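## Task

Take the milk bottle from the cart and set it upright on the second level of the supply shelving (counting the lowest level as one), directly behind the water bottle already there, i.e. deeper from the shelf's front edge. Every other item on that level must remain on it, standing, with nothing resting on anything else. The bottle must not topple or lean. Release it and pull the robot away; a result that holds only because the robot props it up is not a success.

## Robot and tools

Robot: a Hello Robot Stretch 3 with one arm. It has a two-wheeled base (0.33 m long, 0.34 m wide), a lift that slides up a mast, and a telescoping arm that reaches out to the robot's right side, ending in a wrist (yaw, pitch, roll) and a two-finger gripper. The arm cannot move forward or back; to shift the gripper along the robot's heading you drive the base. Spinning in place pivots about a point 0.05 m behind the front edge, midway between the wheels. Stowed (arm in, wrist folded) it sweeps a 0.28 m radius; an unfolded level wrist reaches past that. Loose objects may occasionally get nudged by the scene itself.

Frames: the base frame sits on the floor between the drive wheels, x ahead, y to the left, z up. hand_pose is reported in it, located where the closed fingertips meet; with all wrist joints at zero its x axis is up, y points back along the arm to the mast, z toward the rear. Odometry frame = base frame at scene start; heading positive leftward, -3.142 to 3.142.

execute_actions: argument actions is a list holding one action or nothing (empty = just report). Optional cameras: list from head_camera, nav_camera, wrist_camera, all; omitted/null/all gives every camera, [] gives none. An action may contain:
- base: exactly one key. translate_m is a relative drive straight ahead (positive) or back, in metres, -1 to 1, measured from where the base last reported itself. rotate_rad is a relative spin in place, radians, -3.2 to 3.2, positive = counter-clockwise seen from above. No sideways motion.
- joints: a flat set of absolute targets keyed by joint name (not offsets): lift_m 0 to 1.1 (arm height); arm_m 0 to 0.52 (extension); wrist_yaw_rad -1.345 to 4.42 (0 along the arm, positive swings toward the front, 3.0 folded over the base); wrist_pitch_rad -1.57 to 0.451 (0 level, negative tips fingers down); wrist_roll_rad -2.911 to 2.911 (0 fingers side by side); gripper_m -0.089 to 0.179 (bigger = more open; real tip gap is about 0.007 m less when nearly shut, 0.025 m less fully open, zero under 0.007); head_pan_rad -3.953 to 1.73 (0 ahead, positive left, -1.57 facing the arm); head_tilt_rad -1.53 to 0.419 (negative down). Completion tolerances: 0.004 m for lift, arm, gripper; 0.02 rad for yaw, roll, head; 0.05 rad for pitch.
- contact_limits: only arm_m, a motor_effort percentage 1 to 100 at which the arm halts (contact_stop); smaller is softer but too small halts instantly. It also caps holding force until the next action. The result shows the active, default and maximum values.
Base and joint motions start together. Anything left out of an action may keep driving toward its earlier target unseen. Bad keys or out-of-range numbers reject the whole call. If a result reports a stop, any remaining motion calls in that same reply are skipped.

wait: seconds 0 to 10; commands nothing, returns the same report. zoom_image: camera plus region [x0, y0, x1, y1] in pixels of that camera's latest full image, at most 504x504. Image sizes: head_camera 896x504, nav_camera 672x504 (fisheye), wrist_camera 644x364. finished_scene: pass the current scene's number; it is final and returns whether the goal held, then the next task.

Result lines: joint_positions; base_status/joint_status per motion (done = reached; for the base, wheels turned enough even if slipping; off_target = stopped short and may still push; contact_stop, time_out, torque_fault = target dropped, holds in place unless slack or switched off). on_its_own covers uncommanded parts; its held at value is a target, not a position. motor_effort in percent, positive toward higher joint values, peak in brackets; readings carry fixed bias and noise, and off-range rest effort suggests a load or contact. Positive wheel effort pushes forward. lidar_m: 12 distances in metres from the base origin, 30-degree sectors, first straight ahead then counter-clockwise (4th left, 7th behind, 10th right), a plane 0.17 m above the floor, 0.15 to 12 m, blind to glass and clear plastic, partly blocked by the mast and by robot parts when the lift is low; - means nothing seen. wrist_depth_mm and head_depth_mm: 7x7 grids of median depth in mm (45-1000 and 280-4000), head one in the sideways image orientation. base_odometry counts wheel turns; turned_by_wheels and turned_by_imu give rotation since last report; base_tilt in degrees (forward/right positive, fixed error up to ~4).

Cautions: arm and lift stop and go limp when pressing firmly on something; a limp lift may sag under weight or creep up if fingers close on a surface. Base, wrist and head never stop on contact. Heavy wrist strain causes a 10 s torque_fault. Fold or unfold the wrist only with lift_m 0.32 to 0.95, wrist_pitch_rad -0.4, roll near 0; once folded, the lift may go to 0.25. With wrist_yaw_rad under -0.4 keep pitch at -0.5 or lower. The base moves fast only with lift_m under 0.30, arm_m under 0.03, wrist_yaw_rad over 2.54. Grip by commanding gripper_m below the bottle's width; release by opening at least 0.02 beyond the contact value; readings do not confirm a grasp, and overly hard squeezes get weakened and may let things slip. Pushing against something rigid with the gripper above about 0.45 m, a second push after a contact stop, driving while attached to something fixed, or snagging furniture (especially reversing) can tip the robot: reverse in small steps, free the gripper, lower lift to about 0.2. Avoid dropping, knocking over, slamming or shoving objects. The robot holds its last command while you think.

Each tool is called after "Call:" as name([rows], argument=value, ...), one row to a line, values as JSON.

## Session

Call:
execute_actions([
  {"joints":{"head_pan_rad":1.5,"head_tilt_rad":-0.4}},
], cameras=["nav_camera"])

Call:
execute_actions([
  {"joints":{"head_pan_rad":0}},
], cameras=["nav_camera"])

Call:
execute_actions([
  {"joints":{"head_pan_rad":-1.6}},
], cameras=["nav_camera"])

Call:
execute_actions([
  {"joints":{"head_pan_rad":-3.1}},
], cameras=["nav_camera"])

Scene clock: 1.30 s.
base_odometry: x=+0.000 y=+0.000 heading=+0.000 (m, m, rad; odometry frame)
turned_by_wheels: +0.000 (rad since the last result)
turned_by_imu: +0.000 (rad since the last result)
base_tilt: forward=+1.6 right=-0.2 (deg)
lidar_m: 1.83 1.83 1.80 2.07 2.28 2.26 2.15 1.26 1.24 1.65 2.26 1.74
head_depth_mm: 1791 1893 2000 2104 2225 1810 1447 / 1881 1977 2117 2279 2308 1802 1431 / 1983 2103 2235 2384 2374 1771 1435 / 2083 2242 2314 2224 2283 1774 1424 / 2239 2381 2467 2376 2328 1769 1413 / 2355 2541 2758 2948 2371 1758 1422 / 2544 2757 2956 3102 2310 1764 1408
base_status: not commanded
joint_positions: lift_m=+0.453 arm_m=-0.002 wrist_yaw_rad=+3.089 wrist_pitch_rad=-0.465 wrist_roll_rad=+0.001 gripper_m=+0.037 head_pan_rad=+1.493 head_tilt_rad=-0.395
joint_status: all done
motor_effort: left_wheel=+0(0) right_wheel=+0(0) lift_m=+27(27) arm_m=-2(2) wrist_yaw_rad=+0(0) wrist_pitch_rad=+7(7) wrist_roll_rad=+1(1) gripper_m=+0(1) head_pan_rad=+4(47) head_tilt_rad=-3(35) (%)
hand_pose: x=-0.0097 y=+0.0747 z=+0.4553 quat_wxyz=(+0.182, +0.692, +0.145, +0.684) (m; base frame)
wrist_depth_mm: - - - - - - - / - - - - - - - / - - - - - - - / - 985 958 918 876 858 840 / 829 792 768 763 762 726 704 / 698 679 676 645 - 624 608 / 605 592 - - 561 547 538
pictures: nav_camera (sideways: a quarter turn counterclockwise sets it upright)
Images, in order (width x height): nav_camera 672x504.

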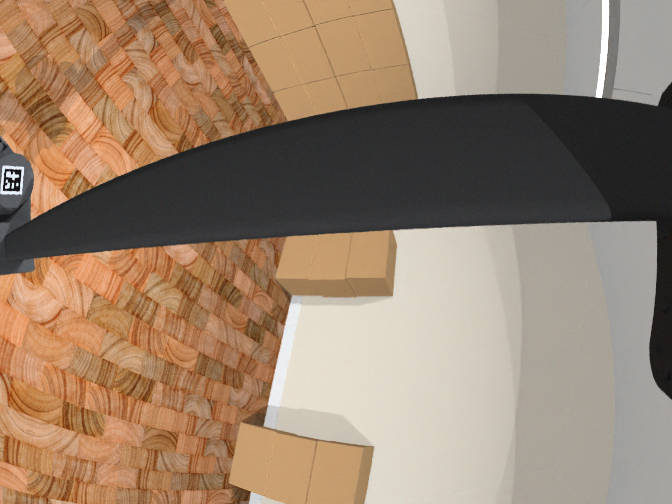

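Scene clock: 2.60 s.
base_odometry: x=+0.000 y=+0.000 heading=+0.000 (m, m, rad; odometry frame)
turned_by_wheels: +0.000 (rad since the last result)
turned_by_imu: +0.000 (rad since the last result)
base_tilt: forward=+1.5 right=-0.2 (deg)
lidar_m: 1.83 1.83 1.80 2.06 2.29 2.25 2.14 1.25 1.24 1.66 2.25 1.73
head_depth_mm: 1578 1667 1766 1932 2167 1801 1437 / 2054 2171 2307 2427 2104 1806 1434 / 2199 2317 2462 2637 2370 1783 1421 / 2342 2484 2667 2811 2362 1776 1429 / 2511 2691 2866 3031 2332 1763 1415 / 2410 2555 2704 2869 2309 1753 1416 / 2199 2297 2400 2579 2312 1759 1401
base_status: not commanded
joint_positions: lift_m=+0.453 arm_m=-0.002 wrist_yaw_rad=+3.089 wrist_pitch_rad=-0.465 wrist_roll_rad=+0.001 gripper_m=+0.037 head_pan_rad=+0.007 head_tilt_rad=-0.395
joint_status: all done
motor_effort: left_wheel=+0(0) right_wheel=+0(0) lift_m=+27(27) arm_m=-1(1) wrist_yaw_rad=+0(1) wrist_pitch_rad=+7(7) wrist_roll_rad=+1(1) gripper_m=+0(1) head_pan_rad=-3(46) head_tilt_rad=-3(3) (%)
hand_pose: x=-0.0097 y=+0.0747 z=+0.4553 quat_wxyz=(+0.182, +0.692, +0.145, +0.684) (m; base frame)
wrist_depth_mm: - - - - - - - / - - - - - - - / - - - - - - - / - 971 942 925 898 859 828 / 832 803 788 749 769 721 705 / 698 678 686 651 - 628 614 / 602 595 - - 559 546 538
pictures: nav_camera (sideways: a quarter turn counterclockwise sets it upright)
Images, in order (width x height): nav_camera 672x504.

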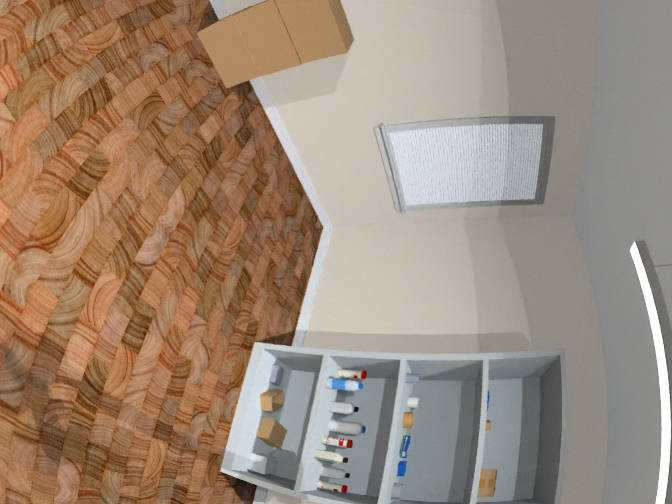

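Scene clock: 3.93 s.
base_odometry: x=+0.000 y=+0.000 heading=+0.000 (m, m, rad; odometry frame)
turned_by_wheels: +0.000 (rad since the last result)
turned_by_imu: +0.000 (rad since the last result)
base_tilt: forward=+1.6 right=-0.2 (deg)
lidar_m: 1.83 1.83 1.81 2.07 2.28 2.25 2.15 1.25 1.24 1.65 2.25 1.74
head_depth_mm: 1431 1515 1608 1701 1797 1795 1429 / 1520 1607 1701 1804 1939 1797 1444 / 1611 1705 1811 1930 2089 1781 1434 / 1723 1812 1958 2070 2154 1784 1423 / 1835 1969 2122 2188 1904 1775 1417 / 1986 2125 2283 2399 2011 1768 1414 / 2116 2305 2504 2661 2334 1762 1416
base_status: not commanded
joint_positions: lift_m=+0.453 arm_m=-0.002 wrist_yaw_rad=+3.089 wrist_pitch_rad=-0.465 wrist_roll_rad=+0.001 gripper_m=+0.037 head_pan_rad=-1.593 head_tilt_rad=-0.395
joint_status: all done
motor_effort: left_wheel=+0(0) right_wheel=+0(0) lift_m=+27(27) arm_m=-1(1) wrist_yaw_rad=+0(1) wrist_pitch_rad=+7(7) wrist_roll_rad=+1(1) gripper_m=+0(1) head_pan_rad=-3(47) head_tilt_rad=-3(3) (%)
hand_pose: x=-0.0097 y=+0.0747 z=+0.4553 quat_wxyz=(+0.182, +0.692, +0.145, +0.684) (m; base frame)
wrist_depth_mm: - - - - - - - / - - - - - - - / - - - - - - - / - 981 950 911 893 870 839 / 828 804 789 758 754 721 707 / 702 678 674 653 - 633 613 / 598 592 - - 558 546 534
pictures: nav_camera (sideways: a quarter turn counterclockwise sets it upright)
Images, in order (width x height): nav_camera 672x504.

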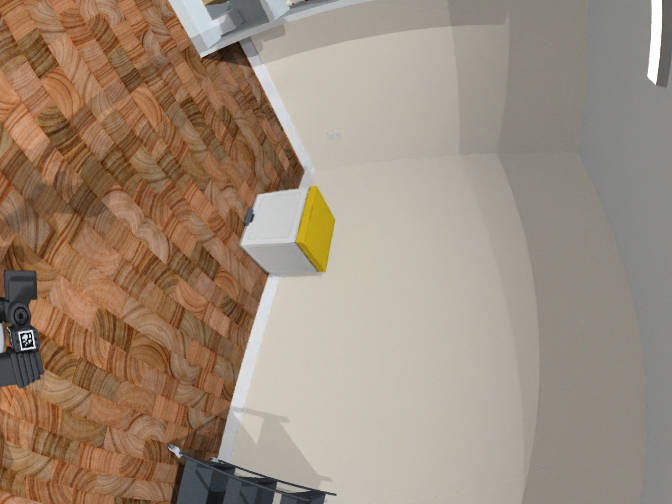

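Scene clock: 5.23 s.
base_odometry: x=+0.000 y=+0.000 heading=+0.000 (m, m, rad; odometry frame)
turned_by_wheels: +0.000 (rad since the last result)
turned_by_imu: +0.000 (rad since the last result)
base_tilt: forward=+1.6 right=-0.2 (deg)
lidar_m: 1.82 1.83 1.80 2.08 2.29 2.25 2.15 1.26 1.24 1.66 2.26 1.73
head_depth_mm: 2266 2413 2542 2696 2401 1796 1439 / 2450 2569 2706 2876 2395 1794 1440 / 2560 2687 2888 3048 2356 1787 1429 / 2267 2410 2600 2831 2373 1787 1438 / 2023 2166 2295 2439 2350 1773 1420 / 1822 1932 2040 2188 2224 1775 1426 / 1662 1748 1868 1971 2059 1767 1411
base_status: not commanded
joint_positions: lift_m=+0.453 arm_m=-0.002 wrist_yaw_rad=+3.089 wrist_pitch_rad=-0.465 wrist_roll_rad=+0.001 gripper_m=+0.037 head_pan_rad=-3.093 head_tilt_rad=-0.395
joint_status: all done
motor_effort: left_wheel=+0(0) right_wheel=+0(0) lift_m=+27(27) arm_m=-1(1) wrist_yaw_rad=+0(2) wrist_pitch_rad=+7(8) wrist_roll_rad=+1(1) gripper_m=+0(1) head_pan_rad=-4(44) head_tilt_rad=-3(3) (%)
hand_pose: x=-0.0097 y=+0.0747 z=+0.4553 quat_wxyz=(+0.182, +0.692, +0.145, +0.684) (m; base frame)
wrist_depth_mm: - - - - - - - / - - - - - - - / - - - - - - - / - 987 946 921 885 862 841 / 812 798 787 761 766 728 715 / 694 685 674 647 - 625 612 / 602 590 - - 556 549 536
pictures: nav_camera (sideways: a quarter turn counterclockwise sets it upright)
Images, in order (width x height): nav_camera 672x504.

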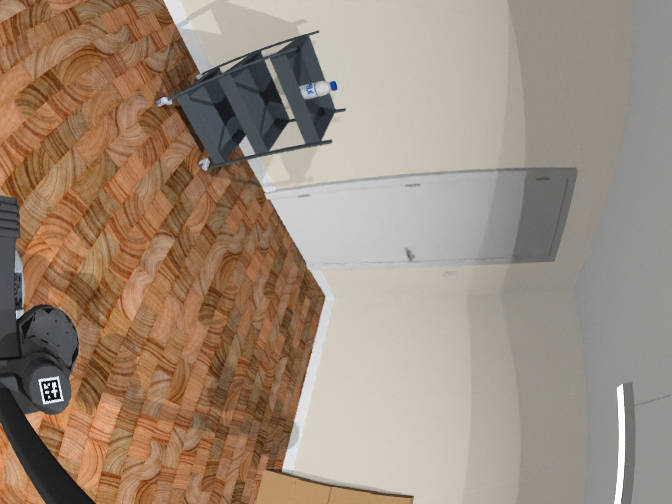

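Call:
execute_actions([
  {"base":{"rotate_rad":-2.56},"joints":{"lift_m":0.28,"wrist_yaw_rad":3.0,"wrist_pitch_rad":-0.4,"head_pan_rad":-1.6,"head_tilt_rad":-0.7}},
], cameras=[])

Call:
execute_actions([
  {"base":{"translate_m":0.75}},
], cameras=[])

Call:
execute_actions([
  {"base":{"rotate_rad":1.7}},
], cameras=[])

Call:
execute_actions([
  {"joints":{"lift_m":0.75}},
], cameras=[])

Call:
execute_actions([
  {"joints":{"wrist_yaw_rad":0.04,"gripper_m":0.13}},
])

Scene clock: 14.13 s.
base_odometry: x=+0.000 y=+0.000 heading=-2.560 (m, m, rad; odometry frame)
turned_by_wheels: -2.560 (rad since the last result)
turned_by_imu: -2.496 (rad since the last result)
base_tilt: forward=+1.6 right=-0.2 (deg)
lidar_m: 1.24 1.66 1.66 1.74 1.83 2.46 1.81 1.81 2.08 2.26 2.26 2.02
head_depth_mm: 2637 2934 2750 2068 1667 1390 1199 / 2254 2762 2735 2077 1660 1393 1191 / 2148 2414 2611 2052 1666 1393 1186 / 2067 2305 2502 2043 1651 1383 1188 / 1983 2221 2444 2052 1652 1384 1184 / 1954 2125 2370 2031 1647 1378 1189 / 1903 2093 2384 2034 1648 1379 1182
base_status: done
joint_positions: lift_m=+0.280 arm_m=-0.002 wrist_yaw_rad=+3.001 wrist_pitch_rad=-0.419 wrist_roll_rad=+0.001 gripper_m=+0.037 head_pan_rad=-1.607 head_tilt_rad=-0.692
joint_status: all done
motor_effort: left_wheel=+1(10) right_wheel=-1(4) lift_m=+17(22) arm_m=-2(2) wrist_yaw_rad=-1(2) wrist_pitch_rad=+10(11) wrist_roll_rad=+1(1) gripper_m=+0(0) head_pan_rad=+3(47) head_tilt_rad=-5(35) (%)
hand_pose: x=+0.0101 y=+0.0788 z=+0.2929 quat_wxyz=(+0.196, +0.700, +0.098, +0.680) (m; base frame)
wrist_depth_mm: - - - - - - - / - - - - - - - / - 983 935 905 861 840 799 / 770 744 716 702 670 649 631 / 613 595 - 565 567 544 524 / 512 510 - - - 460 449 / 445 - - - 403 398 389
pictures: none
No camera images: the call's "cameras" was empty. Leave "cameras" out to get every camera's image.

Scene clock: 18.40 s.
base_odometry: x=-0.627 y=-0.412 heading=-2.560 (m, m, rad; odometry frame)
turned_by_wheels: +0.000 (rad since the last result)
turned_by_imu: +0.004 (rad since the last result)
base_tilt: forward=+1.6 right=-0.2 (deg)
lidar_m: 0.53 0.52 1.07 1.44 2.28 2.39 2.52 2.63 2.43 2.16 2.23 0.64
head_depth_mm: 2079 2320 2565 2075 1672 1397 1191 / 2001 2203 2511 2084 1662 1385 1193 / 1922 2123 2392 2054 1661 1400 1192 / 1989 2159 2407 2054 1654 1381 1191 / 2034 2270 2479 2054 1658 1378 1188 / 1963 2176 2412 2041 1637 1372 1184 / 1900 2102 2339 2017 1638 1373 1178
base_status: done
joint_positions: lift_m=+0.280 arm_m=-0.002 wrist_yaw_rad=+3.001 wrist_pitch_rad=-0.419 wrist_roll_rad=+0.001 gripper_m=+0.037 head_pan_rad=-1.607 head_tilt_rad=-0.692
joint_status: not commanded
motor_effort: left_wheel=+1(9) right_wheel=-1(2) lift_m=+17(17) arm_m=-2(2) wrist_yaw_rad=+0(0) wrist_pitch_rad=+9(9) wrist_roll_rad=+1(1) gripper_m=+0(0) head_pan_rad=+2(4) head_tilt_rad=-5(5) (%)
hand_pose: x=+0.0102 y=+0.0789 z=+0.2930 quat_wxyz=(+0.196, +0.700, +0.098, +0.680) (m; base frame)
wrist_depth_mm: - - - - - 974 760 / - - - - - - 797 / - 986 922 890 861 826 764 / 758 741 725 696 675 646 635 / 612 598 - 570 568 538 511 / 512 512 - - - 461 446 / 445 - - - 405 398 392
pictures: none
No camera images: the call's "cameras" was empty. Leave "cameras" out to get every camera's image.

Scene clock: 20.73 s.
base_odometry: x=-0.627 y=-0.412 heading=-0.860 (m, m, rad; odometry frame)
turned_by_wheels: +1.700 (rad since the last result)
turned_by_imu: +1.656 (rad since the last result)
base_tilt: forward=+1.6 right=-0.2 (deg)
lidar_m: 1.44 2.03 2.39 2.53 2.74 2.28 2.16 1.80 0.60 0.53 0.52 1.13
head_depth_mm: 891 1003 1159 1343 1583 1403 1197 / 866 973 1124 1211 886 1156 1191 / 846 952 1074 1006 880 1109 1174 / 822 925 1050 776 793 1033 1148 / 803 901 1014 995 849 1000 1142 / 783 877 988 965 823 1003 1139 / 765 852 957 1086 1255 1367 1177
base_status: done
joint_positions: lift_m=+0.280 arm_m=-0.002 wrist_yaw_rad=+3.001 wrist_pitch_rad=-0.419 wrist_roll_rad=+0.001 gripper_m=+0.037 head_pan_rad=-1.607 head_tilt_rad=-0.692
joint_status: not commanded
motor_effort: left_wheel=-2(8) right_wheel=+2(7) lift_m=+16(17) arm_m=-2(2) wrist_yaw_rad=+0(0) wrist_pitch_rad=+9(9) wrist_roll_rad=+1(1) gripper_m=+1(0) head_pan_rad=+4(3) head_tilt_rad=-5(5) (%)
hand_pose: x=+0.0102 y=+0.0789 z=+0.2930 quat_wxyz=(+0.196, +0.700, +0.098, +0.680) (m; base frame)
wrist_depth_mm: - - - - - - - / - - - - - - - / - 983 920 886 859 826 801 / 763 740 723 700 681 651 634 / 607 599 - 573 573 542 526 / 509 513 - - - 456 449 / 441 - - - 402 400 394
pictures: none
No camera images: the call's "cameras" was empty. Leave "cameras" out to get every camera's image.

Scene clock: 25.83 s.
base_odometry: x=-0.627 y=-0.412 heading=-0.860 (m, m, rad; odometry frame)
turned_by_wheels: +0.000 (rad since the last result)
turned_by_imu: +0.000 (rad since the last result)
base_tilt: forward=+1.5 right=-0.2 (deg)
lidar_m: 1.44 2.02 2.38 2.53 2.74 2.27 2.16 1.80 0.60 0.53 0.53 1.13
head_depth_mm: 892 1007 1169 1347 1579 1393 1250 / 868 975 1120 1213 884 1155 1246 / 843 948 1075 1000 886 1099 1216 / 826 924 1046 772 791 1031 1192 / 802 899 1016 992 851 1005 1137 / 786 876 986 965 823 1003 1137 / 767 853 959 1081 1249 1374 1179
base_status: not commanded
joint_positions: lift_m=+0.750 arm_m=-0.002 wrist_yaw_rad=+3.001 wrist_pitch_rad=-0.418 wrist_roll_rad=+0.001 gripper_m=+0.037 head_pan_rad=-1.607 head_tilt_rad=-0.692
joint_status: all done
motor_effort: left_wheel=-2(2) right_wheel=+2(2) lift_m=+36(37) arm_m=-2(2) wrist_yaw_rad=+0(0) wrist_pitch_rad=+9(10) wrist_roll_rad=+1(1) gripper_m=+1(0) head_pan_rad=+3(4) head_tilt_rad=-5(5) (%)
hand_pose: x=+0.0102 y=+0.0789 z=+0.7621 quat_wxyz=(+0.195, +0.700, +0.098, +0.680) (m; base frame)
wrist_depth_mm: - - - - - - - / - - - - - - - / - - - - - - - / - - - - - - - / - - - - - - - / - - - - - 979 950 / 944 922 885 886 855 841 832
pictures: none
No camera images: the call's "cameras" was empty. Leave "cameras" out to get every camera's image.

Scene clock: 28.33 s.
base_odometry: x=-0.627 y=-0.412 heading=-0.860 (m, m, rad; odometry frame)
turned_by_wheels: +0.000 (rad since the last result)
turned_by_imu: +0.000 (rad since the last result)
base_tilt: forward=+1.6 right=-0.2 (deg)
lidar_m: 1.44 2.02 2.38 2.53 2.72 2.28 2.16 1.80 0.60 0.53 0.52 1.14
head_depth_mm: 888 1006 1159 1347 1581 1398 1242 / 867 977 1122 1212 885 1157 1243 / 843 947 1075 1005 879 1096 1224 / 823 924 1047 774 792 997 - / 803 896 1016 992 851 1027 1141 / 785 874 984 962 821 1001 1140 / 767 854 956 1086 1251 1372 1183
base_status: not commanded
joint_positions: lift_m=+0.750 arm_m=-0.002 wrist_yaw_rad=+0.042 wrist_pitch_rad=-0.418 wrist_roll_rad=+0.001 gripper_m=+0.130 head_pan_rad=-1.607 head_tilt_rad=-0.692
joint_status: all done
motor_effort: left_wheel=-2(2) right_wheel=+2(2) lift_m=+36(36) arm_m=-2(2) wrist_yaw_rad=-2(2) wrist_pitch_rad=+9(9) wrist_roll_rad=+1(1) gripper_m=+1(99) head_pan_rad=+3(4) head_tilt_rad=-5(5) (%)
hand_pose: x=-0.0121 y=-0.3674 z=+0.7621 quat_wxyz=(+0.695, +0.161, -0.688, -0.133) (m; base frame)
wrist_depth_mm: 579 602 626 634 652 718 731 / 631 655 593 583 590 517 800 / 690 693 471 368 347 356 892 / 756 774 336 354 725 981 - / 847 881 709 668 649 - - / 944 973 568 564 525 - 960 / 949 911 861 744 736 837 816
pictures: head_camera (sideways: a quarter turn clockwise sets it upright), nav_camera (sideways: a quarter turn counterclockwise sets it upright), wrist_camera
Images, in order (width x height): head_camera 896x504, nav_camera 672x504, wrist_camera 644x364.

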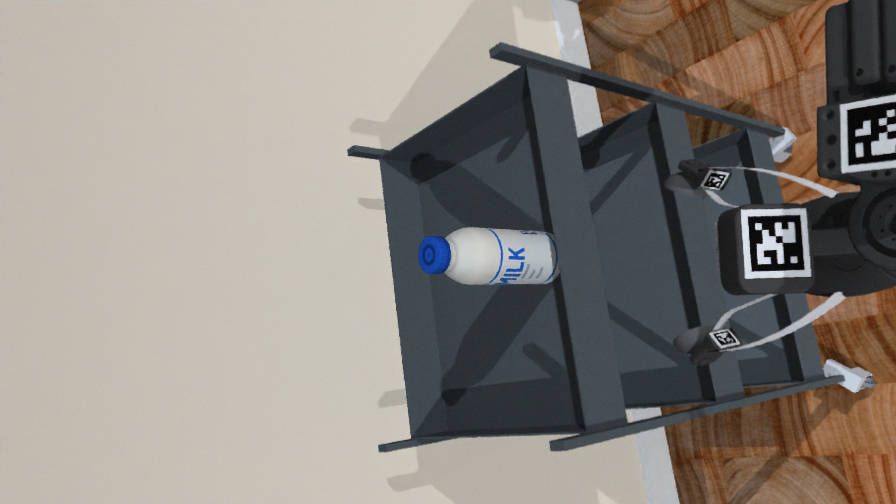

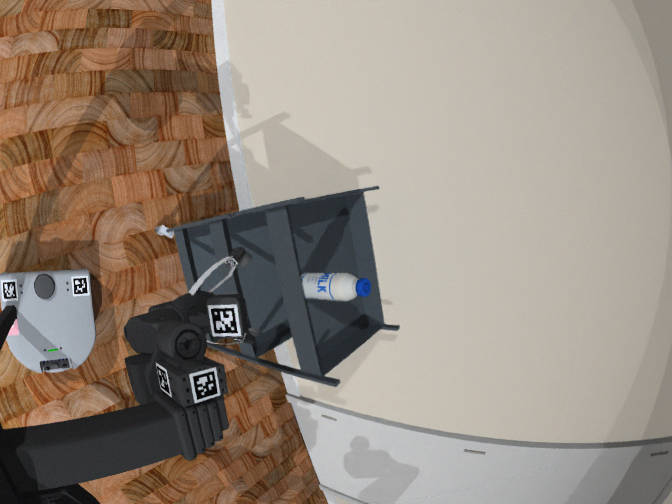

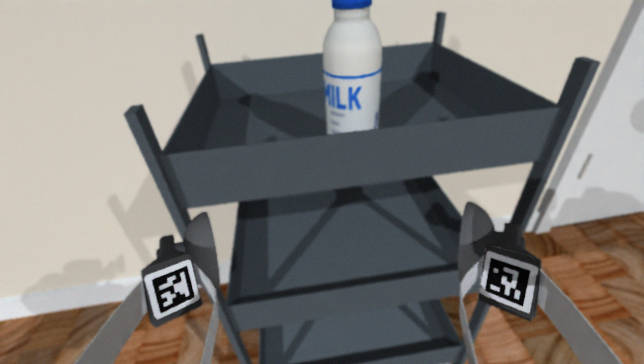

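Call:
execute_actions([
  {"joints":{"wrist_pitch_rad":0,"lift_m":0.67,"arm_m":0.15}},
], cameras=["wrist_camera"])

Scene clock: 35.03 s.
base_odometry: x=-0.627 y=-0.412 heading=-0.860 (m, m, rad; odometry frame)
turned_by_wheels: +0.000 (rad since the last result)
turned_by_imu: +0.000 (rad since the last result)
base_tilt: forward=+1.6 right=-0.2 (deg)
lidar_m: 1.44 2.03 2.39 2.53 2.74 2.28 2.16 1.80 0.60 0.53 0.53 1.13
head_depth_mm: 890 1008 1155 1352 1578 1390 1225 / 867 974 1120 1212 884 - - / 843 951 1074 1006 884 - 1167 / 826 924 1044 775 788 - 1169 / 802 899 1011 996 837 1004 1144 / 784 877 989 965 821 1000 1135 / 765 852 956 1084 1260 1364 1182
base_status: not commanded
joint_positions: lift_m=+0.670 arm_m=+0.150 wrist_yaw_rad=+0.041 wrist_pitch_rad=-0.022 wrist_roll_rad=+0.001 gripper_m=+0.130 head_pan_rad=-1.607 head_tilt_rad=-0.692
joint_status: all done
motor_effort: left_wheel=-2(2) right_wheel=+2(2) lift_m=+17(31) arm_m=+5(6) wrist_yaw_rad=+0(2) wrist_pitch_rad=+11(12) wrist_roll_rad=+1(1) gripper_m=+0(1) head_pan_rad=+3(5) head_tilt_rad=-5(5) (%)
hand_pose: x=-0.0110 y=-0.5501 z=+0.7795 quat_wxyz=(+0.707, +0.022, -0.707, +0.006) (m; base frame)
wrist_depth_mm: 476 493 512 529 553 576 595 / 494 509 529 548 573 592 618 / 511 525 545 550 592 623 646 / 523 542 558 212 510 634 682 / 554 439 478 221 381 348 300 / 556 270 332 234 284 - 253 / 208 250 212 169 173 182 190
pictures: wrist_camera
Images, in order (width x height): wrist_camera 644x364.

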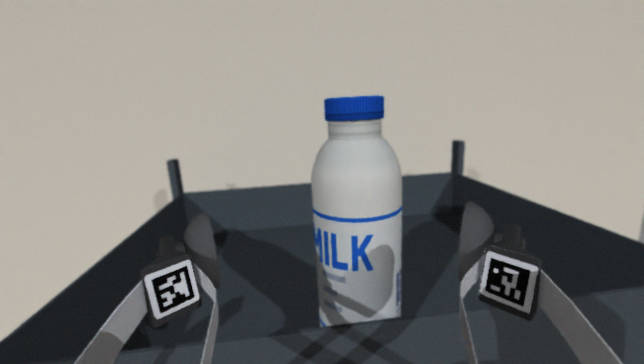

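Call:
execute_actions([
  {"base":{"translate_m":-0.012},"joints":{"arm_m":0.245}},
], cameras=[])

Call:
execute_actions([
  {"joints":{"gripper_m":0.0}},
], cameras=[])

Call:
execute_actions([
  {"joints":{"lift_m":0.85}},
], cameras=["wrist_camera"])

Call:
execute_actions([
  {"base":{"rotate_rad":0.875},"joints":{"arm_m":0}},
], cameras=[])

Call:
execute_actions([
  {"base":{"translate_m":0.85}},
], cameras=[])

Call:
execute_actions([
  {"base":{"translate_m":0.85},"joints":{"lift_m":0.62}},
], cameras=[])

Call:
execute_actions([
  {"base":{"rotate_rad":0.95}},
])

Scene clock: 43.23 s.
base_odometry: x=-0.634 y=-0.403 heading=-0.860 (m, m, rad; odometry frame)
turned_by_wheels: +0.000 (rad since the last result)
turned_by_imu: +0.000 (rad since the last result)
base_tilt: forward=+1.6 right=-0.2 (deg)
lidar_m: 1.45 2.04 2.39 2.52 2.73 2.27 2.15 1.80 0.60 0.53 0.53 1.13
head_depth_mm: 896 1009 1157 1348 1586 1392 1215 / 868 981 1123 1237 875 - - / 848 953 1078 1006 881 1187 1178 / 826 925 1055 951 - 1158 1163 / 806 902 1020 1001 852 1006 1141 / 786 876 995 969 823 979 1132 / 767 851 960 1069 1228 1379 1183
base_status: done
joint_positions: lift_m=+0.670 arm_m=+0.245 wrist_yaw_rad=+0.041 wrist_pitch_rad=-0.022 wrist_roll_rad=+0.001 gripper_m=+0.130 head_pan_rad=-1.607 head_tilt_rad=-0.692
joint_status: all done
motor_effort: left_wheel=-2(6) right_wheel=+2(2) lift_m=+17(17) arm_m=+5(5) wrist_yaw_rad=-1(0) wrist_pitch_rad=+11(11) wrist_roll_rad=+1(1) gripper_m=+0(1) head_pan_rad=+3(4) head_tilt_rad=-5(5) (%)
hand_pose: x=-0.0111 y=-0.6451 z=+0.7795 quat_wxyz=(+0.707, +0.022, -0.707, +0.006) (m; base frame)
wrist_depth_mm: 403 416 433 448 464 482 501 / 414 428 447 458 482 505 523 / 430 447 464 114 499 529 552 / 447 464 477 115 420 542 568 / 464 378 395 110 380 308 593 / 265 324 316 113 282 - 242 / 245 256 252 119 227 240 226
pictures: none
No camera images: the call's "cameras" was empty. Leave "cameras" out to get every camera's image.

Scene clock: 45.03 s.
base_odometry: x=-0.634 y=-0.403 heading=-0.860 (m, m, rad; odometry frame)
turned_by_wheels: +0.000 (rad since the last result)
turned_by_imu: +0.000 (rad since the last result)
base_tilt: forward=+1.6 right=-0.1 (deg)
lidar_m: 1.44 2.04 2.39 2.52 2.74 2.26 2.15 1.80 0.60 0.53 0.53 1.13
head_depth_mm: 893 1010 1165 1353 1581 1401 1221 / 870 979 1118 1242 875 - - / 848 951 1079 1004 881 1194 1181 / 823 927 1052 833 - 1159 1165 / 806 901 1019 994 848 1007 1141 / 787 878 990 962 823 980 1131 / 767 855 959 1073 1224 1377 1185
base_status: not commanded
joint_positions: lift_m=+0.670 arm_m=+0.245 wrist_yaw_rad=+0.042 wrist_pitch_rad=-0.022 wrist_roll_rad=+0.001 gripper_m=+0.002 head_pan_rad=-1.607 head_tilt_rad=-0.692
joint_status: all done
motor_effort: left_wheel=-1(2) right_wheel=+1(2) lift_m=+17(17) arm_m=+4(5) wrist_yaw_rad=-1(2) wrist_pitch_rad=+11(11) wrist_roll_rad=+1(1) gripper_m=-35(100) head_pan_rad=+3(3) head_tilt_rad=-5(5) (%)
hand_pose: x=-0.0107 y=-0.6451 z=+0.7795 quat_wxyz=(+0.707, +0.023, -0.707, +0.007) (m; base frame)
wrist_depth_mm: 404 416 430 451 461 481 505 / 419 432 443 458 479 501 523 / 432 443 463 110 503 519 541 / 445 461 478 112 414 541 571 / 463 379 386 107 112 345 590 / 266 322 - 109 115 306 244 / 243 264 256 114 226 243 228
pictures: none
No camera images: the call's "cameras" was empty. Leave "cameras" out to get every camera's image.

Scene clock: 47.50 s.
base_odometry: x=-0.634 y=-0.403 heading=-0.860 (m, m, rad; odometry frame)
turned_by_wheels: +0.000 (rad since the last result)
turned_by_imu: +0.000 (rad since the last result)
base_tilt: forward=+1.6 right=-0.2 (deg)
lidar_m: 1.45 2.04 2.39 2.52 2.73 2.26 2.15 1.80 0.60 0.53 0.53 1.14
head_depth_mm: 892 1007 1161 1333 - - 1161 / 870 977 1115 - 1050 1315 1196 / 848 953 1069 - 1063 1123 1191 / 823 922 990 - 854 1033 1163 / 809 899 1002 974 847 1006 1141 / 786 874 994 967 822 982 1133 / 765 850 956 1073 1218 1376 1183
base_status: not commanded
joint_positions: lift_m=+0.849 arm_m=+0.245 wrist_yaw_rad=+0.042 wrist_pitch_rad=-0.064 wrist_roll_rad=+0.001 gripper_m=+0.013 head_pan_rad=-1.607 head_tilt_rad=-0.692
joint_status: all done
on_its_own: gripper_m is held at +0.011, not at your +0.000, by its stall guard, which is still easing
motor_effort: left_wheel=-1(1) right_wheel=+1(1) lift_m=+40(40) arm_m=+4(4) wrist_yaw_rad=-1(1) wrist_pitch_rad=+32(34) wrist_roll_rad=+1(1) gripper_m=-30(36) head_pan_rad=+4(3) head_tilt_rad=-5(5) (%)
hand_pose: x=-0.0108 y=-0.6436 z=+0.9476 quat_wxyz=(+0.707, +0.038, -0.706, -0.008) (m; base frame)
wrist_depth_mm: 398 412 424 443 459 475 495 / 415 430 445 460 479 500 521 / 430 444 464 112 497 526 548 / 449 464 488 114 525 553 577 / 472 484 499 108 113 586 613 / 489 510 - 109 114 619 654 / 512 531 438 114 424 419 690
pictures: wrist_camera
Images, in order (width x height): wrist_camera 644x364.

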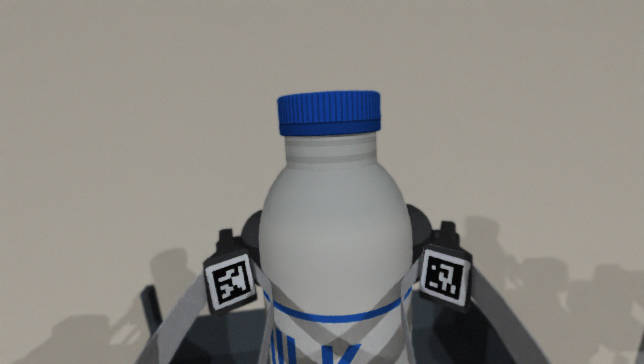

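Scene clock: 50.53 s.
base_odometry: x=-0.634 y=-0.403 heading=+0.015 (m, m, rad; odometry frame)
turned_by_wheels: +0.875 (rad since the last result)
turned_by_imu: +0.856 (rad since the last result)
base_tilt: forward=+1.6 right=-0.2 (deg)
lidar_m: 2.33 2.54 2.52 2.54 2.33 2.30 1.23 0.54 0.53 1.04 1.45 2.04
head_depth_mm: 818 900 988 1110 1240 991 - / 869 957 1064 1190 1366 1439 - / 922 1022 1144 1302 1497 1423 - / 984 1095 1245 1291 443 - - / 1050 1184 1360 1541 1588 1374 1191 / 1137 1288 1489 1766 1651 1387 1185 / 1229 1421 1656 1849 1641 1378 1184
base_status: done
joint_positions: lift_m=+0.849 arm_m=+0.000 wrist_yaw_rad=+0.041 wrist_pitch_rad=-0.064 wrist_roll_rad=+0.001 gripper_m=+0.026 head_pan_rad=-1.607 head_tilt_rad=-0.692
joint_status: all done
on_its_own: gripper_m is held at +0.025, not at your +0.000, by its stall guard, which is not easing now; wrist_pitch_rad is at rest, and its effort (+33) is outside its rest range (-20 to +32)
motor_effort: left_wheel=-2(4) right_wheel=+2(4) lift_m=+39(39) arm_m=-7(10) wrist_yaw_rad=-1(1) wrist_pitch_rad=+33(33) wrist_roll_rad=+1(1) gripper_m=-23(28) head_pan_rad=+4(3) head_tilt_rad=-5(5) (%)
hand_pose: x=-0.0110 y=-0.3993 z=+0.9475 quat_wxyz=(+0.707, +0.038, -0.706, -0.008) (m; base frame)
wrist_depth_mm: - - - 895 727 615 525 / - - - 914 757 635 542 / - - - 112 773 656 559 / - - - 114 788 679 582 / - - - 108 113 709 586 / - - - 109 114 708 622 / - - - 113 859 788 637
pictures: none
No camera images: the call's "cameras" was empty. Leave "cameras" out to get every camera's image.

Scene clock: 60.00 s.
base_odometry: x=+0.215 y=-0.390 heading=+0.015 (m, m, rad; odometry frame)
turned_by_wheels: +0.000 (rad since the last result)
turned_by_imu: +0.003 (rad since the last result)
base_tilt: forward=+1.6 right=-0.2 (deg)
lidar_m: 1.54 2.33 2.00 2.47 2.71 2.69 1.32 1.19 1.47 1.25 1.82 1.30
head_depth_mm: 1263 1388 1535 1713 1669 1459 - / 1346 1474 1652 1840 1666 1459 - / 1427 1594 1718 1856 1660 1430 - / 1519 1701 1754 1479 443 - - / 1639 1835 1951 1690 1608 1385 1184 / 1749 2004 2275 2038 1653 1384 1188 / 1866 2068 2261 2030 1633 1378 1186
base_status: done
joint_positions: lift_m=+0.849 arm_m=+0.000 wrist_yaw_rad=+0.041 wrist_pitch_rad=-0.064 wrist_roll_rad=+0.001 gripper_m=+0.026 head_pan_rad=-1.607 head_tilt_rad=-0.692
joint_status: not commanded
on_its_own: gripper_m is held at +0.025, not at your +0.000, by its stall guard, which is not easing now; wrist_pitch_rad is at rest, and its effort (+33) is outside its rest range (-20 to +32)
motor_effort: left_wheel=-2(3) right_wheel=+2(5) lift_m=+39(40) arm_m=-7(6) wrist_yaw_rad=-1(1) wrist_pitch_rad=+33(32) wrist_roll_rad=+1(1) gripper_m=-22(23) head_pan_rad=+4(4) head_tilt_rad=-5(5) (%)
hand_pose: x=-0.0111 y=-0.3993 z=+0.9475 quat_wxyz=(+0.707, +0.037, -0.706, -0.009) (m; base frame)
wrist_depth_mm: - - - - - - 887 / - - - - - - 896 / - - - 112 - - 932 / - - - 113 - - 962 / - - - 107 113 - - / - - - 109 114 - - / - - - 114 - - -
pictures: none
No camera images: the call's "cameras" was empty. Leave "cameras" out to get every camera's image.

Scene clock: 69.70 s.
base_odometry: x=+1.065 y=-0.378 heading=+0.015 (m, m, rad; odometry frame)
turned_by_wheels: +0.000 (rad since the last result)
turned_by_imu: +0.003 (rad since the last result)
base_tilt: forward=+1.6 right=-0.2 (deg)
lidar_m: 0.69 1.81 1.66 1.62 2.60 3.35 2.00 2.00 1.56 0.81 0.83 0.72
head_depth_mm: 1711 1885 2028 1833 1667 1395 1192 / 1820 1997 2238 2059 1665 1389 1194 / 1868 2085 2371 2057 1661 1396 1193 / 1648 1842 2121 2054 1652 585 - / 1434 1611 1805 1938 1660 1368 1185 / 1294 1415 1540 1008 1176 1311 1185 / 653 736 866 1044 1017 1263 1153
base_status: done
joint_positions: lift_m=+0.620 arm_m=+0.000 wrist_yaw_rad=+0.040 wrist_pitch_rad=-0.065 wrist_roll_rad=+0.001 gripper_m=+0.026 head_pan_rad=-1.607 head_tilt_rad=-0.692
joint_status: all done
on_its_own: gripper_m is held at +0.025, not at your +0.000, by its stall guard, which is not easing now; wrist_pitch_rad is at rest, and its effort (+33) is outside its rest range (-20 to +32)
motor_effort: left_wheel=-2(3) right_wheel=+2(5) lift_m=+20(35) arm_m=-7(7) wrist_yaw_rad=+0(0) wrist_pitch_rad=+33(33) wrist_roll_rad=+1(1) gripper_m=-23(23) head_pan_rad=+3(4) head_tilt_rad=-5(5) (%)
hand_pose: x=-0.0112 y=-0.3993 z=+0.7183 quat_wxyz=(+0.707, +0.037, -0.706, -0.009) (m; base frame)
wrist_depth_mm: 653 635 554 - - - - / 690 756 558 - - - - / 705 764 609 112 - - - / 680 692 618 113 - - - / 480 623 605 107 113 - - / 461 478 - 109 115 - - / 399 887 755 114 927 - 961
pictures: none
No camera images: the call's "cameras" was empty. Leave "cameras" out to get every camera's image.

Scene clock: 72.17 s.
base_odometry: x=+1.065 y=-0.378 heading=+0.965 (m, m, rad; odometry frame)
turned_by_wheels: +0.950 (rad since the last result)
turned_by_imu: +0.929 (rad since the last result)
base_tilt: forward=+1.6 right=-0.2 (deg)
lidar_m: 1.80 1.62 2.60 3.36 2.16 2.01 1.56 1.57 0.81 0.72 0.70 1.61
head_depth_mm: 898 861 704 1101 1007 1280 1199 / 894 861 699 1174 978 1317 1192 / 897 847 694 1097 1000 1297 1189 / 895 817 691 1097 999 585 - / 890 856 686 1158 998 1285 1184 / 890 838 685 1195 916 1296 1186 / 888 904 675 989 963 1152 1182
base_status: done
joint_positions: lift_m=+0.620 arm_m=+0.000 wrist_yaw_rad=+0.040 wrist_pitch_rad=-0.065 wrist_roll_rad=+0.001 gripper_m=+0.026 head_pan_rad=-1.607 head_tilt_rad=-0.692
joint_status: not commanded
on_its_own: gripper_m is held at +0.025, not at your +0.000, by its stall guard, which is not easing now; wrist_pitch_rad is at rest, and its effort (+33) is outside its rest range (-20 to +32)
motor_effort: left_wheel=-1(7) right_wheel=+1(7) lift_m=+20(20) arm_m=-7(7) wrist_yaw_rad=+1(1) wrist_pitch_rad=+33(33) wrist_roll_rad=+1(1) gripper_m=-23(23) head_pan_rad=+4(2) head_tilt_rad=-5(5) (%)
hand_pose: x=-0.0112 y=-0.3993 z=+0.7183 quat_wxyz=(+0.707, +0.037, -0.706, -0.009) (m; base frame)
wrist_depth_mm: 375 493 709 740 720 706 634 / 392 488 781 768 761 735 645 / 933 485 767 112 766 768 582 / - 484 463 113 539 488 590 / - 479 454 107 113 483 529 / - 461 - 109 115 414 397 / - 556 829 113 725 877 651
pictures: head_camera (sideways: a quarter turn clockwise sets it upright), nav_camera (sideways: a quarter turn counterclockwise sets it upright), wrist_camera
Images, in order (width x height): head_camera 896x504, nav_camera 672x504, wrist_camera 644x364.

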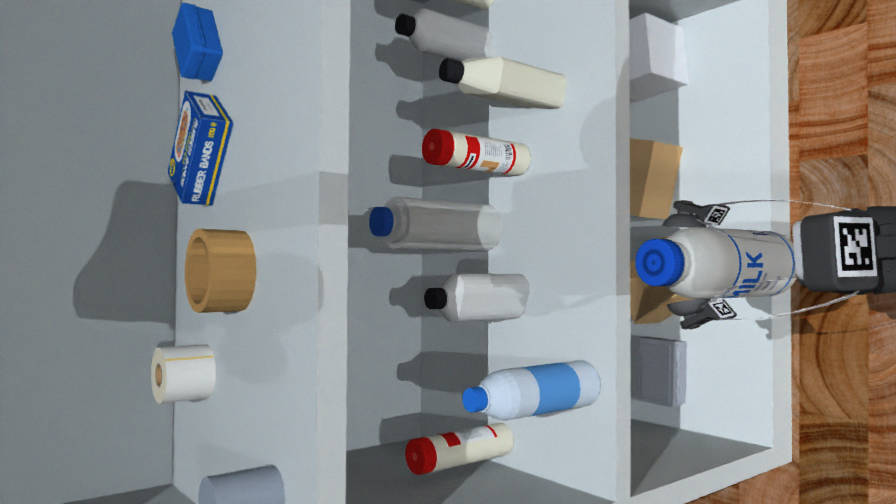

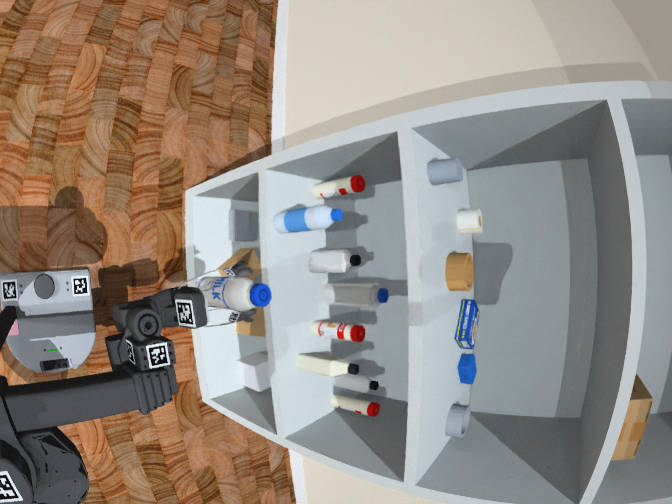

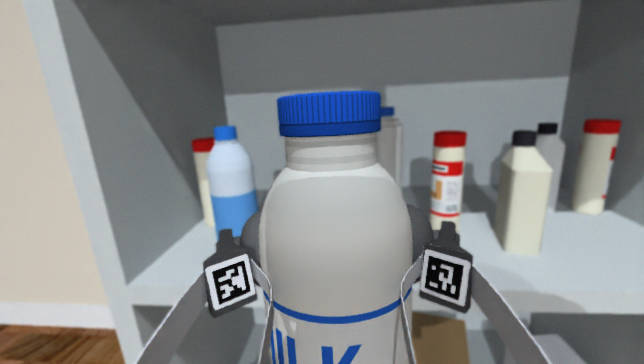

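Call:
execute_actions([
  {"base":{"translate_m":-0.055},"joints":{"arm_m":0.3}},
])

Scene clock: 79.07 s.
base_odometry: x=+1.034 y=-0.423 heading=+0.964 (m, m, rad; odometry frame)
turned_by_wheels: +0.000 (rad since the last result)
turned_by_imu: +0.000 (rad since the last result)
base_tilt: forward=+1.6 right=-0.2 (deg)
lidar_m: 1.86 1.66 2.63 3.36 2.08 1.96 1.50 1.57 0.77 0.73 0.72 1.60
head_depth_mm: 897 887 702 1109 1010 1251 1196 / 895 858 699 1176 977 1296 - / 891 823 694 1171 1036 1279 1190 / 892 865 692 996 - 1275 1190 / 892 775 685 1183 993 1271 1192 / 892 835 683 1192 941 1300 1179 / 887 847 677 1046 963 1237 1180
base_status: done
joint_positions: lift_m=+0.620 arm_m=+0.300 wrist_yaw_rad=+0.040 wrist_pitch_rad=-0.065 wrist_roll_rad=+0.001 gripper_m=+0.026 head_pan_rad=-1.607 head_tilt_rad=-0.692
joint_status: all done
on_its_own: gripper_m is held at +0.025, not at your +0.000, by its stall guard, which is not easing now; wrist_pitch_rad is at rest, and its effort (+33) is outside its rest range (-20 to +32)
motor_effort: left_wheel=-2(8) right_wheel=+2(1) lift_m=+20(20) arm_m=+5(6) wrist_yaw_rad=+0(0) wrist_pitch_rad=+33(33) wrist_roll_rad=+1(1) gripper_m=-23(23) head_pan_rad=+3(3) head_tilt_rad=-5(5) (%)
hand_pose: x=-0.0113 y=-0.6986 z=+0.7183 quat_wxyz=(+0.707, +0.037, -0.706, -0.009) (m; base frame)
wrist_depth_mm: 404 497 485 472 460 450 439 / 405 515 509 488 477 470 458 / 403 532 536 112 497 491 474 / 382 563 555 113 521 500 495 / 339 533 279 107 113 245 467 / 355 445 - 109 115 382 246 / 353 351 304 114 284 271 243
pictures: head_camera (sideways: a quarter turn clockwise sets it upright), nav_camera (sideways: a quarter turn counterclockwise sets it upright), wrist_camera
Images, in order (width x height): head_camera 896x504, nav_camera 672x504, wrist_camera 644x364.

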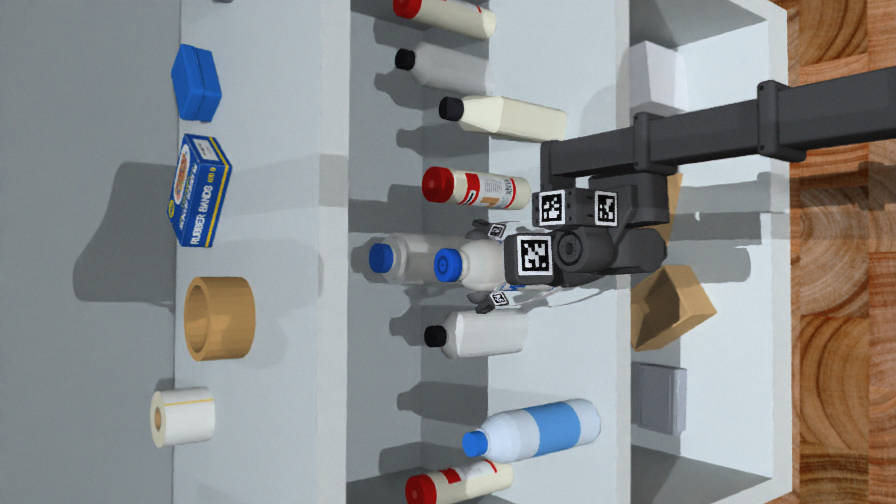

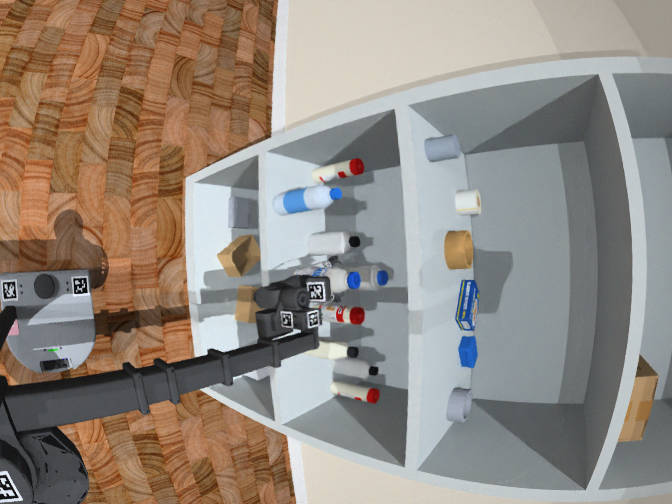

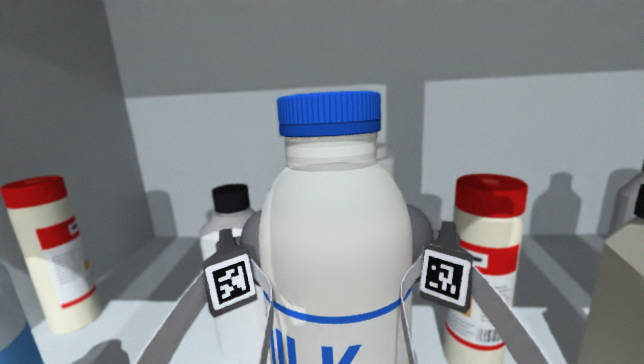

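Call:
execute_actions([
  {"base":{"translate_m":-0.015},"joints":{"arm_m":0.4}},
], cameras=[])

Call:
execute_actions([
  {"joints":{"lift_m":0.552}},
], cameras=["wrist_camera"])

Scene clock: 84.60 s.
base_odometry: x=+1.025 y=-0.436 heading=+0.964 (m, m, rad; odometry frame)
turned_by_wheels: +0.000 (rad since the last result)
turned_by_imu: +0.000 (rad since the last result)
base_tilt: forward=+1.6 right=-0.2 (deg)
lidar_m: 1.87 1.68 2.65 3.36 2.06 1.95 1.49 1.56 0.77 0.73 0.73 1.61
head_depth_mm: 900 945 704 1106 1006 1252 1194 / 897 861 699 1080 979 1296 - / 895 821 697 1212 - 1292 1191 / 893 857 691 994 946 1309 1193 / 890 776 688 1147 998 1267 1187 / 888 835 685 1192 964 1298 1183 / 888 844 679 1051 935 1233 1183
base_status: done
joint_positions: lift_m=+0.620 arm_m=+0.400 wrist_yaw_rad=+0.040 wrist_pitch_rad=-0.065 wrist_roll_rad=+0.001 gripper_m=+0.026 head_pan_rad=-1.607 head_tilt_rad=-0.692
joint_status: all done
on_its_own: gripper_m is held at +0.025, not at your +0.000, by its stall guard, which is not easing now; wrist_pitch_rad is at rest, and its effort (+33) is outside its rest range (-20 to +32)
motor_effort: left_wheel=-1(6) right_wheel=+2(1) lift_m=+20(20) arm_m=+4(6) wrist_yaw_rad=+0(0) wrist_pitch_rad=+33(33) wrist_roll_rad=+1(1) gripper_m=-23(23) head_pan_rad=+3(3) head_tilt_rad=-6(5) (%)
hand_pose: x=-0.0114 y=-0.7986 z=+0.7183 quat_wxyz=(+0.707, +0.037, -0.706, -0.009) (m; base frame)
wrist_depth_mm: 401 403 390 381 371 363 353 / 414 419 406 394 387 377 370 / 419 441 432 112 404 396 386 / 417 465 451 113 419 413 404 / 415 481 473 107 113 174 415 / 407 179 - 109 114 146 140 / 356 181 314 114 301 165 292
pictures: none
No camera images: the call's "cameras" was empty. Leave "cameras" out to get every camera's image.

Scene clock: 86.07 s.
base_odometry: x=+1.025 y=-0.436 heading=+0.964 (m, m, rad; odometry frame)
turned_by_wheels: +0.000 (rad since the last result)
turned_by_imu: +0.000 (rad since the last result)
base_tilt: forward=+1.6 right=-0.2 (deg)
lidar_m: 1.87 1.68 2.64 3.36 2.06 1.95 1.49 1.57 0.77 0.73 0.73 1.61
head_depth_mm: 901 945 702 1102 1012 1255 1197 / 896 860 703 1077 975 1293 1207 / 897 824 696 1137 - 1284 1194 / 893 862 692 1008 1319 1297 1190 / 892 772 689 1169 995 1276 1189 / 887 837 684 1196 967 1305 1180 / 882 847 678 1050 941 1231 1181
base_status: not commanded
joint_positions: lift_m=+0.552 arm_m=+0.400 wrist_yaw_rad=+0.040 wrist_pitch_rad=-0.052 wrist_roll_rad=+0.001 gripper_m=+0.026 head_pan_rad=-1.607 head_tilt_rad=-0.692
joint_status: all done
on_its_own: gripper_m is held at +0.025, not at your +0.000, by its stall guard, which is not easing now
motor_effort: left_wheel=-2(2) right_wheel=+2(2) lift_m=+19(22) arm_m=+4(4) wrist_yaw_rad=+1(0) wrist_pitch_rad=+26(33) wrist_roll_rad=+1(1) gripper_m=-23(23) head_pan_rad=+3(3) head_tilt_rad=-5(5) (%)
hand_pose: x=-0.0113 y=-0.7991 z=+0.6537 quat_wxyz=(+0.707, +0.033, -0.706, -0.005) (m; base frame)
wrist_depth_mm: 406 404 390 379 371 364 353 / 416 420 409 201 386 378 368 / 410 432 428 112 400 142 120 / 407 161 444 113 417 144 125 / 388 157 308 107 113 148 131 / 348 165 - 109 114 145 139 / 266 178 235 114 226 165 218
pictures: wrist_camera
Images, in order (width x height): wrist_camera 644x364.

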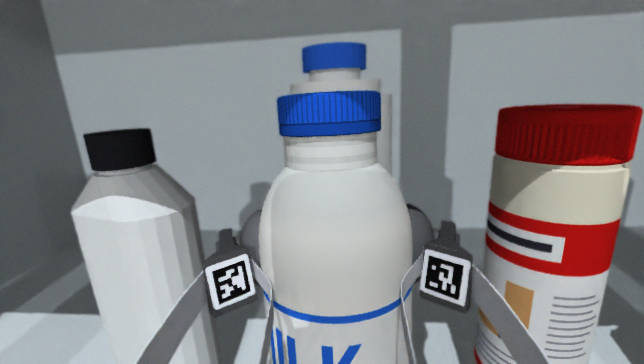

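Call:
execute_actions([
  {"joints":{"lift_m":0.544}},
], cameras=[])

Call:
execute_actions([
  {"joints":{"gripper_m":0.1}},
], cameras=[])

Call:
execute_actions([
  {"joints":{"arm_m":0.1}},
], cameras=[])

Call:
execute_actions([
  {"base":{"translate_m":0.245},"joints":{"lift_m":0.53,"gripper_m":0.13}},
], cameras=["wrist_camera"])

Scene clock: 92.57 s.
base_odometry: x=+1.025 y=-0.436 heading=+0.964 (m, m, rad; odometry frame)
turned_by_wheels: +0.000 (rad since the last result)
turned_by_imu: +0.000 (rad since the last result)
base_tilt: forward=+1.6 right=-0.2 (deg)
lidar_m: 1.87 1.68 2.64 3.36 2.06 1.96 1.49 1.57 0.77 0.73 0.73 1.61
head_depth_mm: 899 949 702 1101 1008 1250 1197 / 894 863 700 1082 980 1293 1223 / 894 822 695 1141 1038 1290 1187 / 891 858 691 1010 1322 1307 1193 / 891 775 687 1165 1001 1274 1183 / 891 837 685 1193 968 1296 1188 / 884 846 679 1053 939 1233 1182
base_status: not commanded
joint_positions: lift_m=+0.544 arm_m=+0.400 wrist_yaw_rad=+0.040 wrist_pitch_rad=-0.029 wrist_roll_rad=+0.001 gripper_m=+0.026 head_pan_rad=-1.607 head_tilt_rad=-0.692
joint_status: all done
on_its_own: gripper_m is held at +0.025, not at your +0.000, by its stall guard, which is not easing now
motor_effort: left_wheel=-1(1) right_wheel=+2(2) lift_m=+17(17) arm_m=+4(5) wrist_yaw_rad=-1(1) wrist_pitch_rad=+14(26) wrist_roll_rad=+1(1) gripper_m=-23(23) head_pan_rad=+3(2) head_tilt_rad=-5(5) (%)
hand_pose: x=-0.0113 y=-0.7999 z=+0.6518 quat_wxyz=(+0.707, +0.024, -0.707, +0.004) (m; base frame)
wrist_depth_mm: 410 407 395 384 375 366 355 / 419 425 409 202 388 379 371 / 408 434 430 110 402 142 120 / 407 160 446 112 412 144 124 / 387 156 425 107 112 147 130 / 351 163 - 109 114 144 136 / 266 175 243 114 226 164 147
pictures: none
No camera images: the call's "cameras" was empty. Leave "cameras" out to get every camera's image.

Scene clock: 93.80 s.
base_odometry: x=+1.025 y=-0.436 heading=+0.964 (m, m, rad; odometry frame)
turned_by_wheels: +0.000 (rad since the last result)
turned_by_imu: +0.000 (rad since the last result)
base_tilt: forward=+1.6 right=-0.2 (deg)
lidar_m: 1.87 1.68 2.64 3.36 2.06 1.95 1.49 1.57 0.77 0.73 0.73 1.61
head_depth_mm: 896 947 703 1106 1012 1247 1199 / 895 859 701 1082 976 1287 1219 / 898 822 697 1131 1031 1292 1192 / 890 861 694 1001 1315 1304 1191 / 890 775 688 1185 997 1274 1186 / 886 836 683 1193 961 1289 1186 / 887 845 679 1047 932 1235 1183
base_status: not commanded
joint_positions: lift_m=+0.544 arm_m=+0.400 wrist_yaw_rad=+0.040 wrist_pitch_rad=-0.023 wrist_roll_rad=+0.001 gripper_m=+0.100 head_pan_rad=-1.607 head_tilt_rad=-0.692
joint_status: all done
motor_effort: left_wheel=-2(2) right_wheel=+2(2) lift_m=+17(17) arm_m=+5(4) wrist_yaw_rad=+0(0) wrist_pitch_rad=+11(14) wrist_roll_rad=+1(1) gripper_m=+1(95) head_pan_rad=+4(4) head_tilt_rad=-5(5) (%)
hand_pose: x=-0.0113 y=-0.8001 z=+0.6532 quat_wxyz=(+0.707, +0.022, -0.707, +0.006) (m; base frame)
wrist_depth_mm: 411 409 395 385 376 366 357 / 419 422 412 206 387 380 367 / 410 434 428 114 400 143 120 / 407 161 444 116 416 144 124 / 389 157 438 110 120 142 129 / 354 162 301 113 125 141 136 / 270 172 237 118 228 162 220
pictures: none
No camera images: the call's "cameras" was empty. Leave "cameras" out to get every camera's image.

Scene clock: 97.23 s.
base_odometry: x=+1.025 y=-0.436 heading=+0.964 (m, m, rad; odometry frame)
turned_by_wheels: +0.000 (rad since the last result)
turned_by_imu: +0.000 (rad since the last result)
base_tilt: forward=+1.6 right=-0.2 (deg)
lidar_m: 1.87 1.68 2.64 3.35 2.05 1.96 1.49 1.57 0.76 0.73 0.73 1.61
head_depth_mm: 901 948 704 1102 1007 1247 1197 / 896 859 701 1081 975 1283 1214 / 893 823 696 1129 1004 1298 - / 887 860 690 1002 998 1318 - / 890 774 687 1166 999 1273 1182 / 888 839 683 1194 968 1291 1185 / 887 846 680 1051 938 1233 1183
base_status: not commanded
joint_positions: lift_m=+0.544 arm_m=+0.100 wrist_yaw_rad=+0.040 wrist_pitch_rad=-0.022 wrist_roll_rad=+0.001 gripper_m=+0.100 head_pan_rad=-1.607 head_tilt_rad=-0.692
joint_status: all done
motor_effort: left_wheel=-1(1) right_wheel=+2(2) lift_m=+17(17) arm_m=-7(6) wrist_yaw_rad=+0(1) wrist_pitch_rad=+11(11) wrist_roll_rad=+1(1) gripper_m=+0(1) head_pan_rad=+4(1) head_tilt_rad=-5(5) (%)
hand_pose: x=-0.0113 y=-0.5008 z=+0.6535 quat_wxyz=(+0.707, +0.022, -0.707, +0.006) (m; base frame)
wrist_depth_mm: 423 591 669 655 642 631 545 / 421 591 704 682 677 647 546 / 423 328 729 509 679 479 475 / 416 334 739 455 660 366 502 / 417 352 483 431 446 365 416 / 362 347 336 330 322 320 307 / 404 508 805 823 673 786 483
pictures: none
No camera images: the call's "cameras" was empty. Leave "cameras" out to get every camera's image.

Scene clock: 100.63 s.
base_odometry: x=+1.165 y=-0.234 heading=+0.964 (m, m, rad; odometry frame)
turned_by_wheels: +0.000 (rad since the last result)
turned_by_imu: +0.001 (rad since the last result)
base_tilt: forward=+1.6 right=-0.2 (deg)
lidar_m: 1.63 1.45 2.34 3.35 2.39 2.14 1.73 0.93 0.88 0.64 0.64 1.61
head_depth_mm: 897 849 704 1143 1009 1321 1198 / 894 827 701 1004 1005 1309 1221 / 893 930 696 1175 1003 1282 1228 / 895 847 693 1208 923 1310 - / 895 918 674 1092 995 1267 1188 / 734 738 653 759 935 1318 1188 / 504 564 1139 1362 1558 1380 1181
base_status: done
joint_positions: lift_m=+0.530 arm_m=+0.100 wrist_yaw_rad=+0.040 wrist_pitch_rad=-0.022 wrist_roll_rad=+0.001 gripper_m=+0.130 head_pan_rad=-1.607 head_tilt_rad=-0.692
joint_status: all done
motor_effort: left_wheel=-2(2) right_wheel=+2(5) lift_m=+17(18) arm_m=-6(6) wrist_yaw_rad=+1(1) wrist_pitch_rad=+11(11) wrist_roll_rad=+1(1) gripper_m=+0(97) head_pan_rad=+4(4) head_tilt_rad=-5(5) (%)
hand_pose: x=-0.0113 y=-0.5008 z=+0.6396 quat_wxyz=(+0.707, +0.022, -0.707, +0.006) (m; base frame)
wrist_depth_mm: 774 267 411 670 645 627 616 / 799 272 409 681 674 632 622 / 836 285 404 302 430 419 402 / 876 833 397 322 438 420 421 / 919 888 398 374 410 396 388 / 973 939 315 310 299 - 284 / 989 951 383 790 802 697 745
pictures: wrist_camera
Images, in order (width x height): wrist_camera 644x364.

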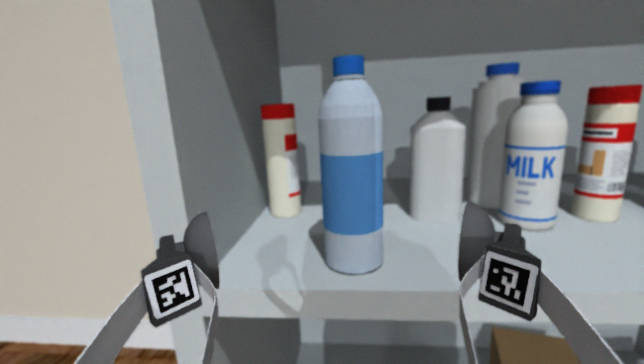

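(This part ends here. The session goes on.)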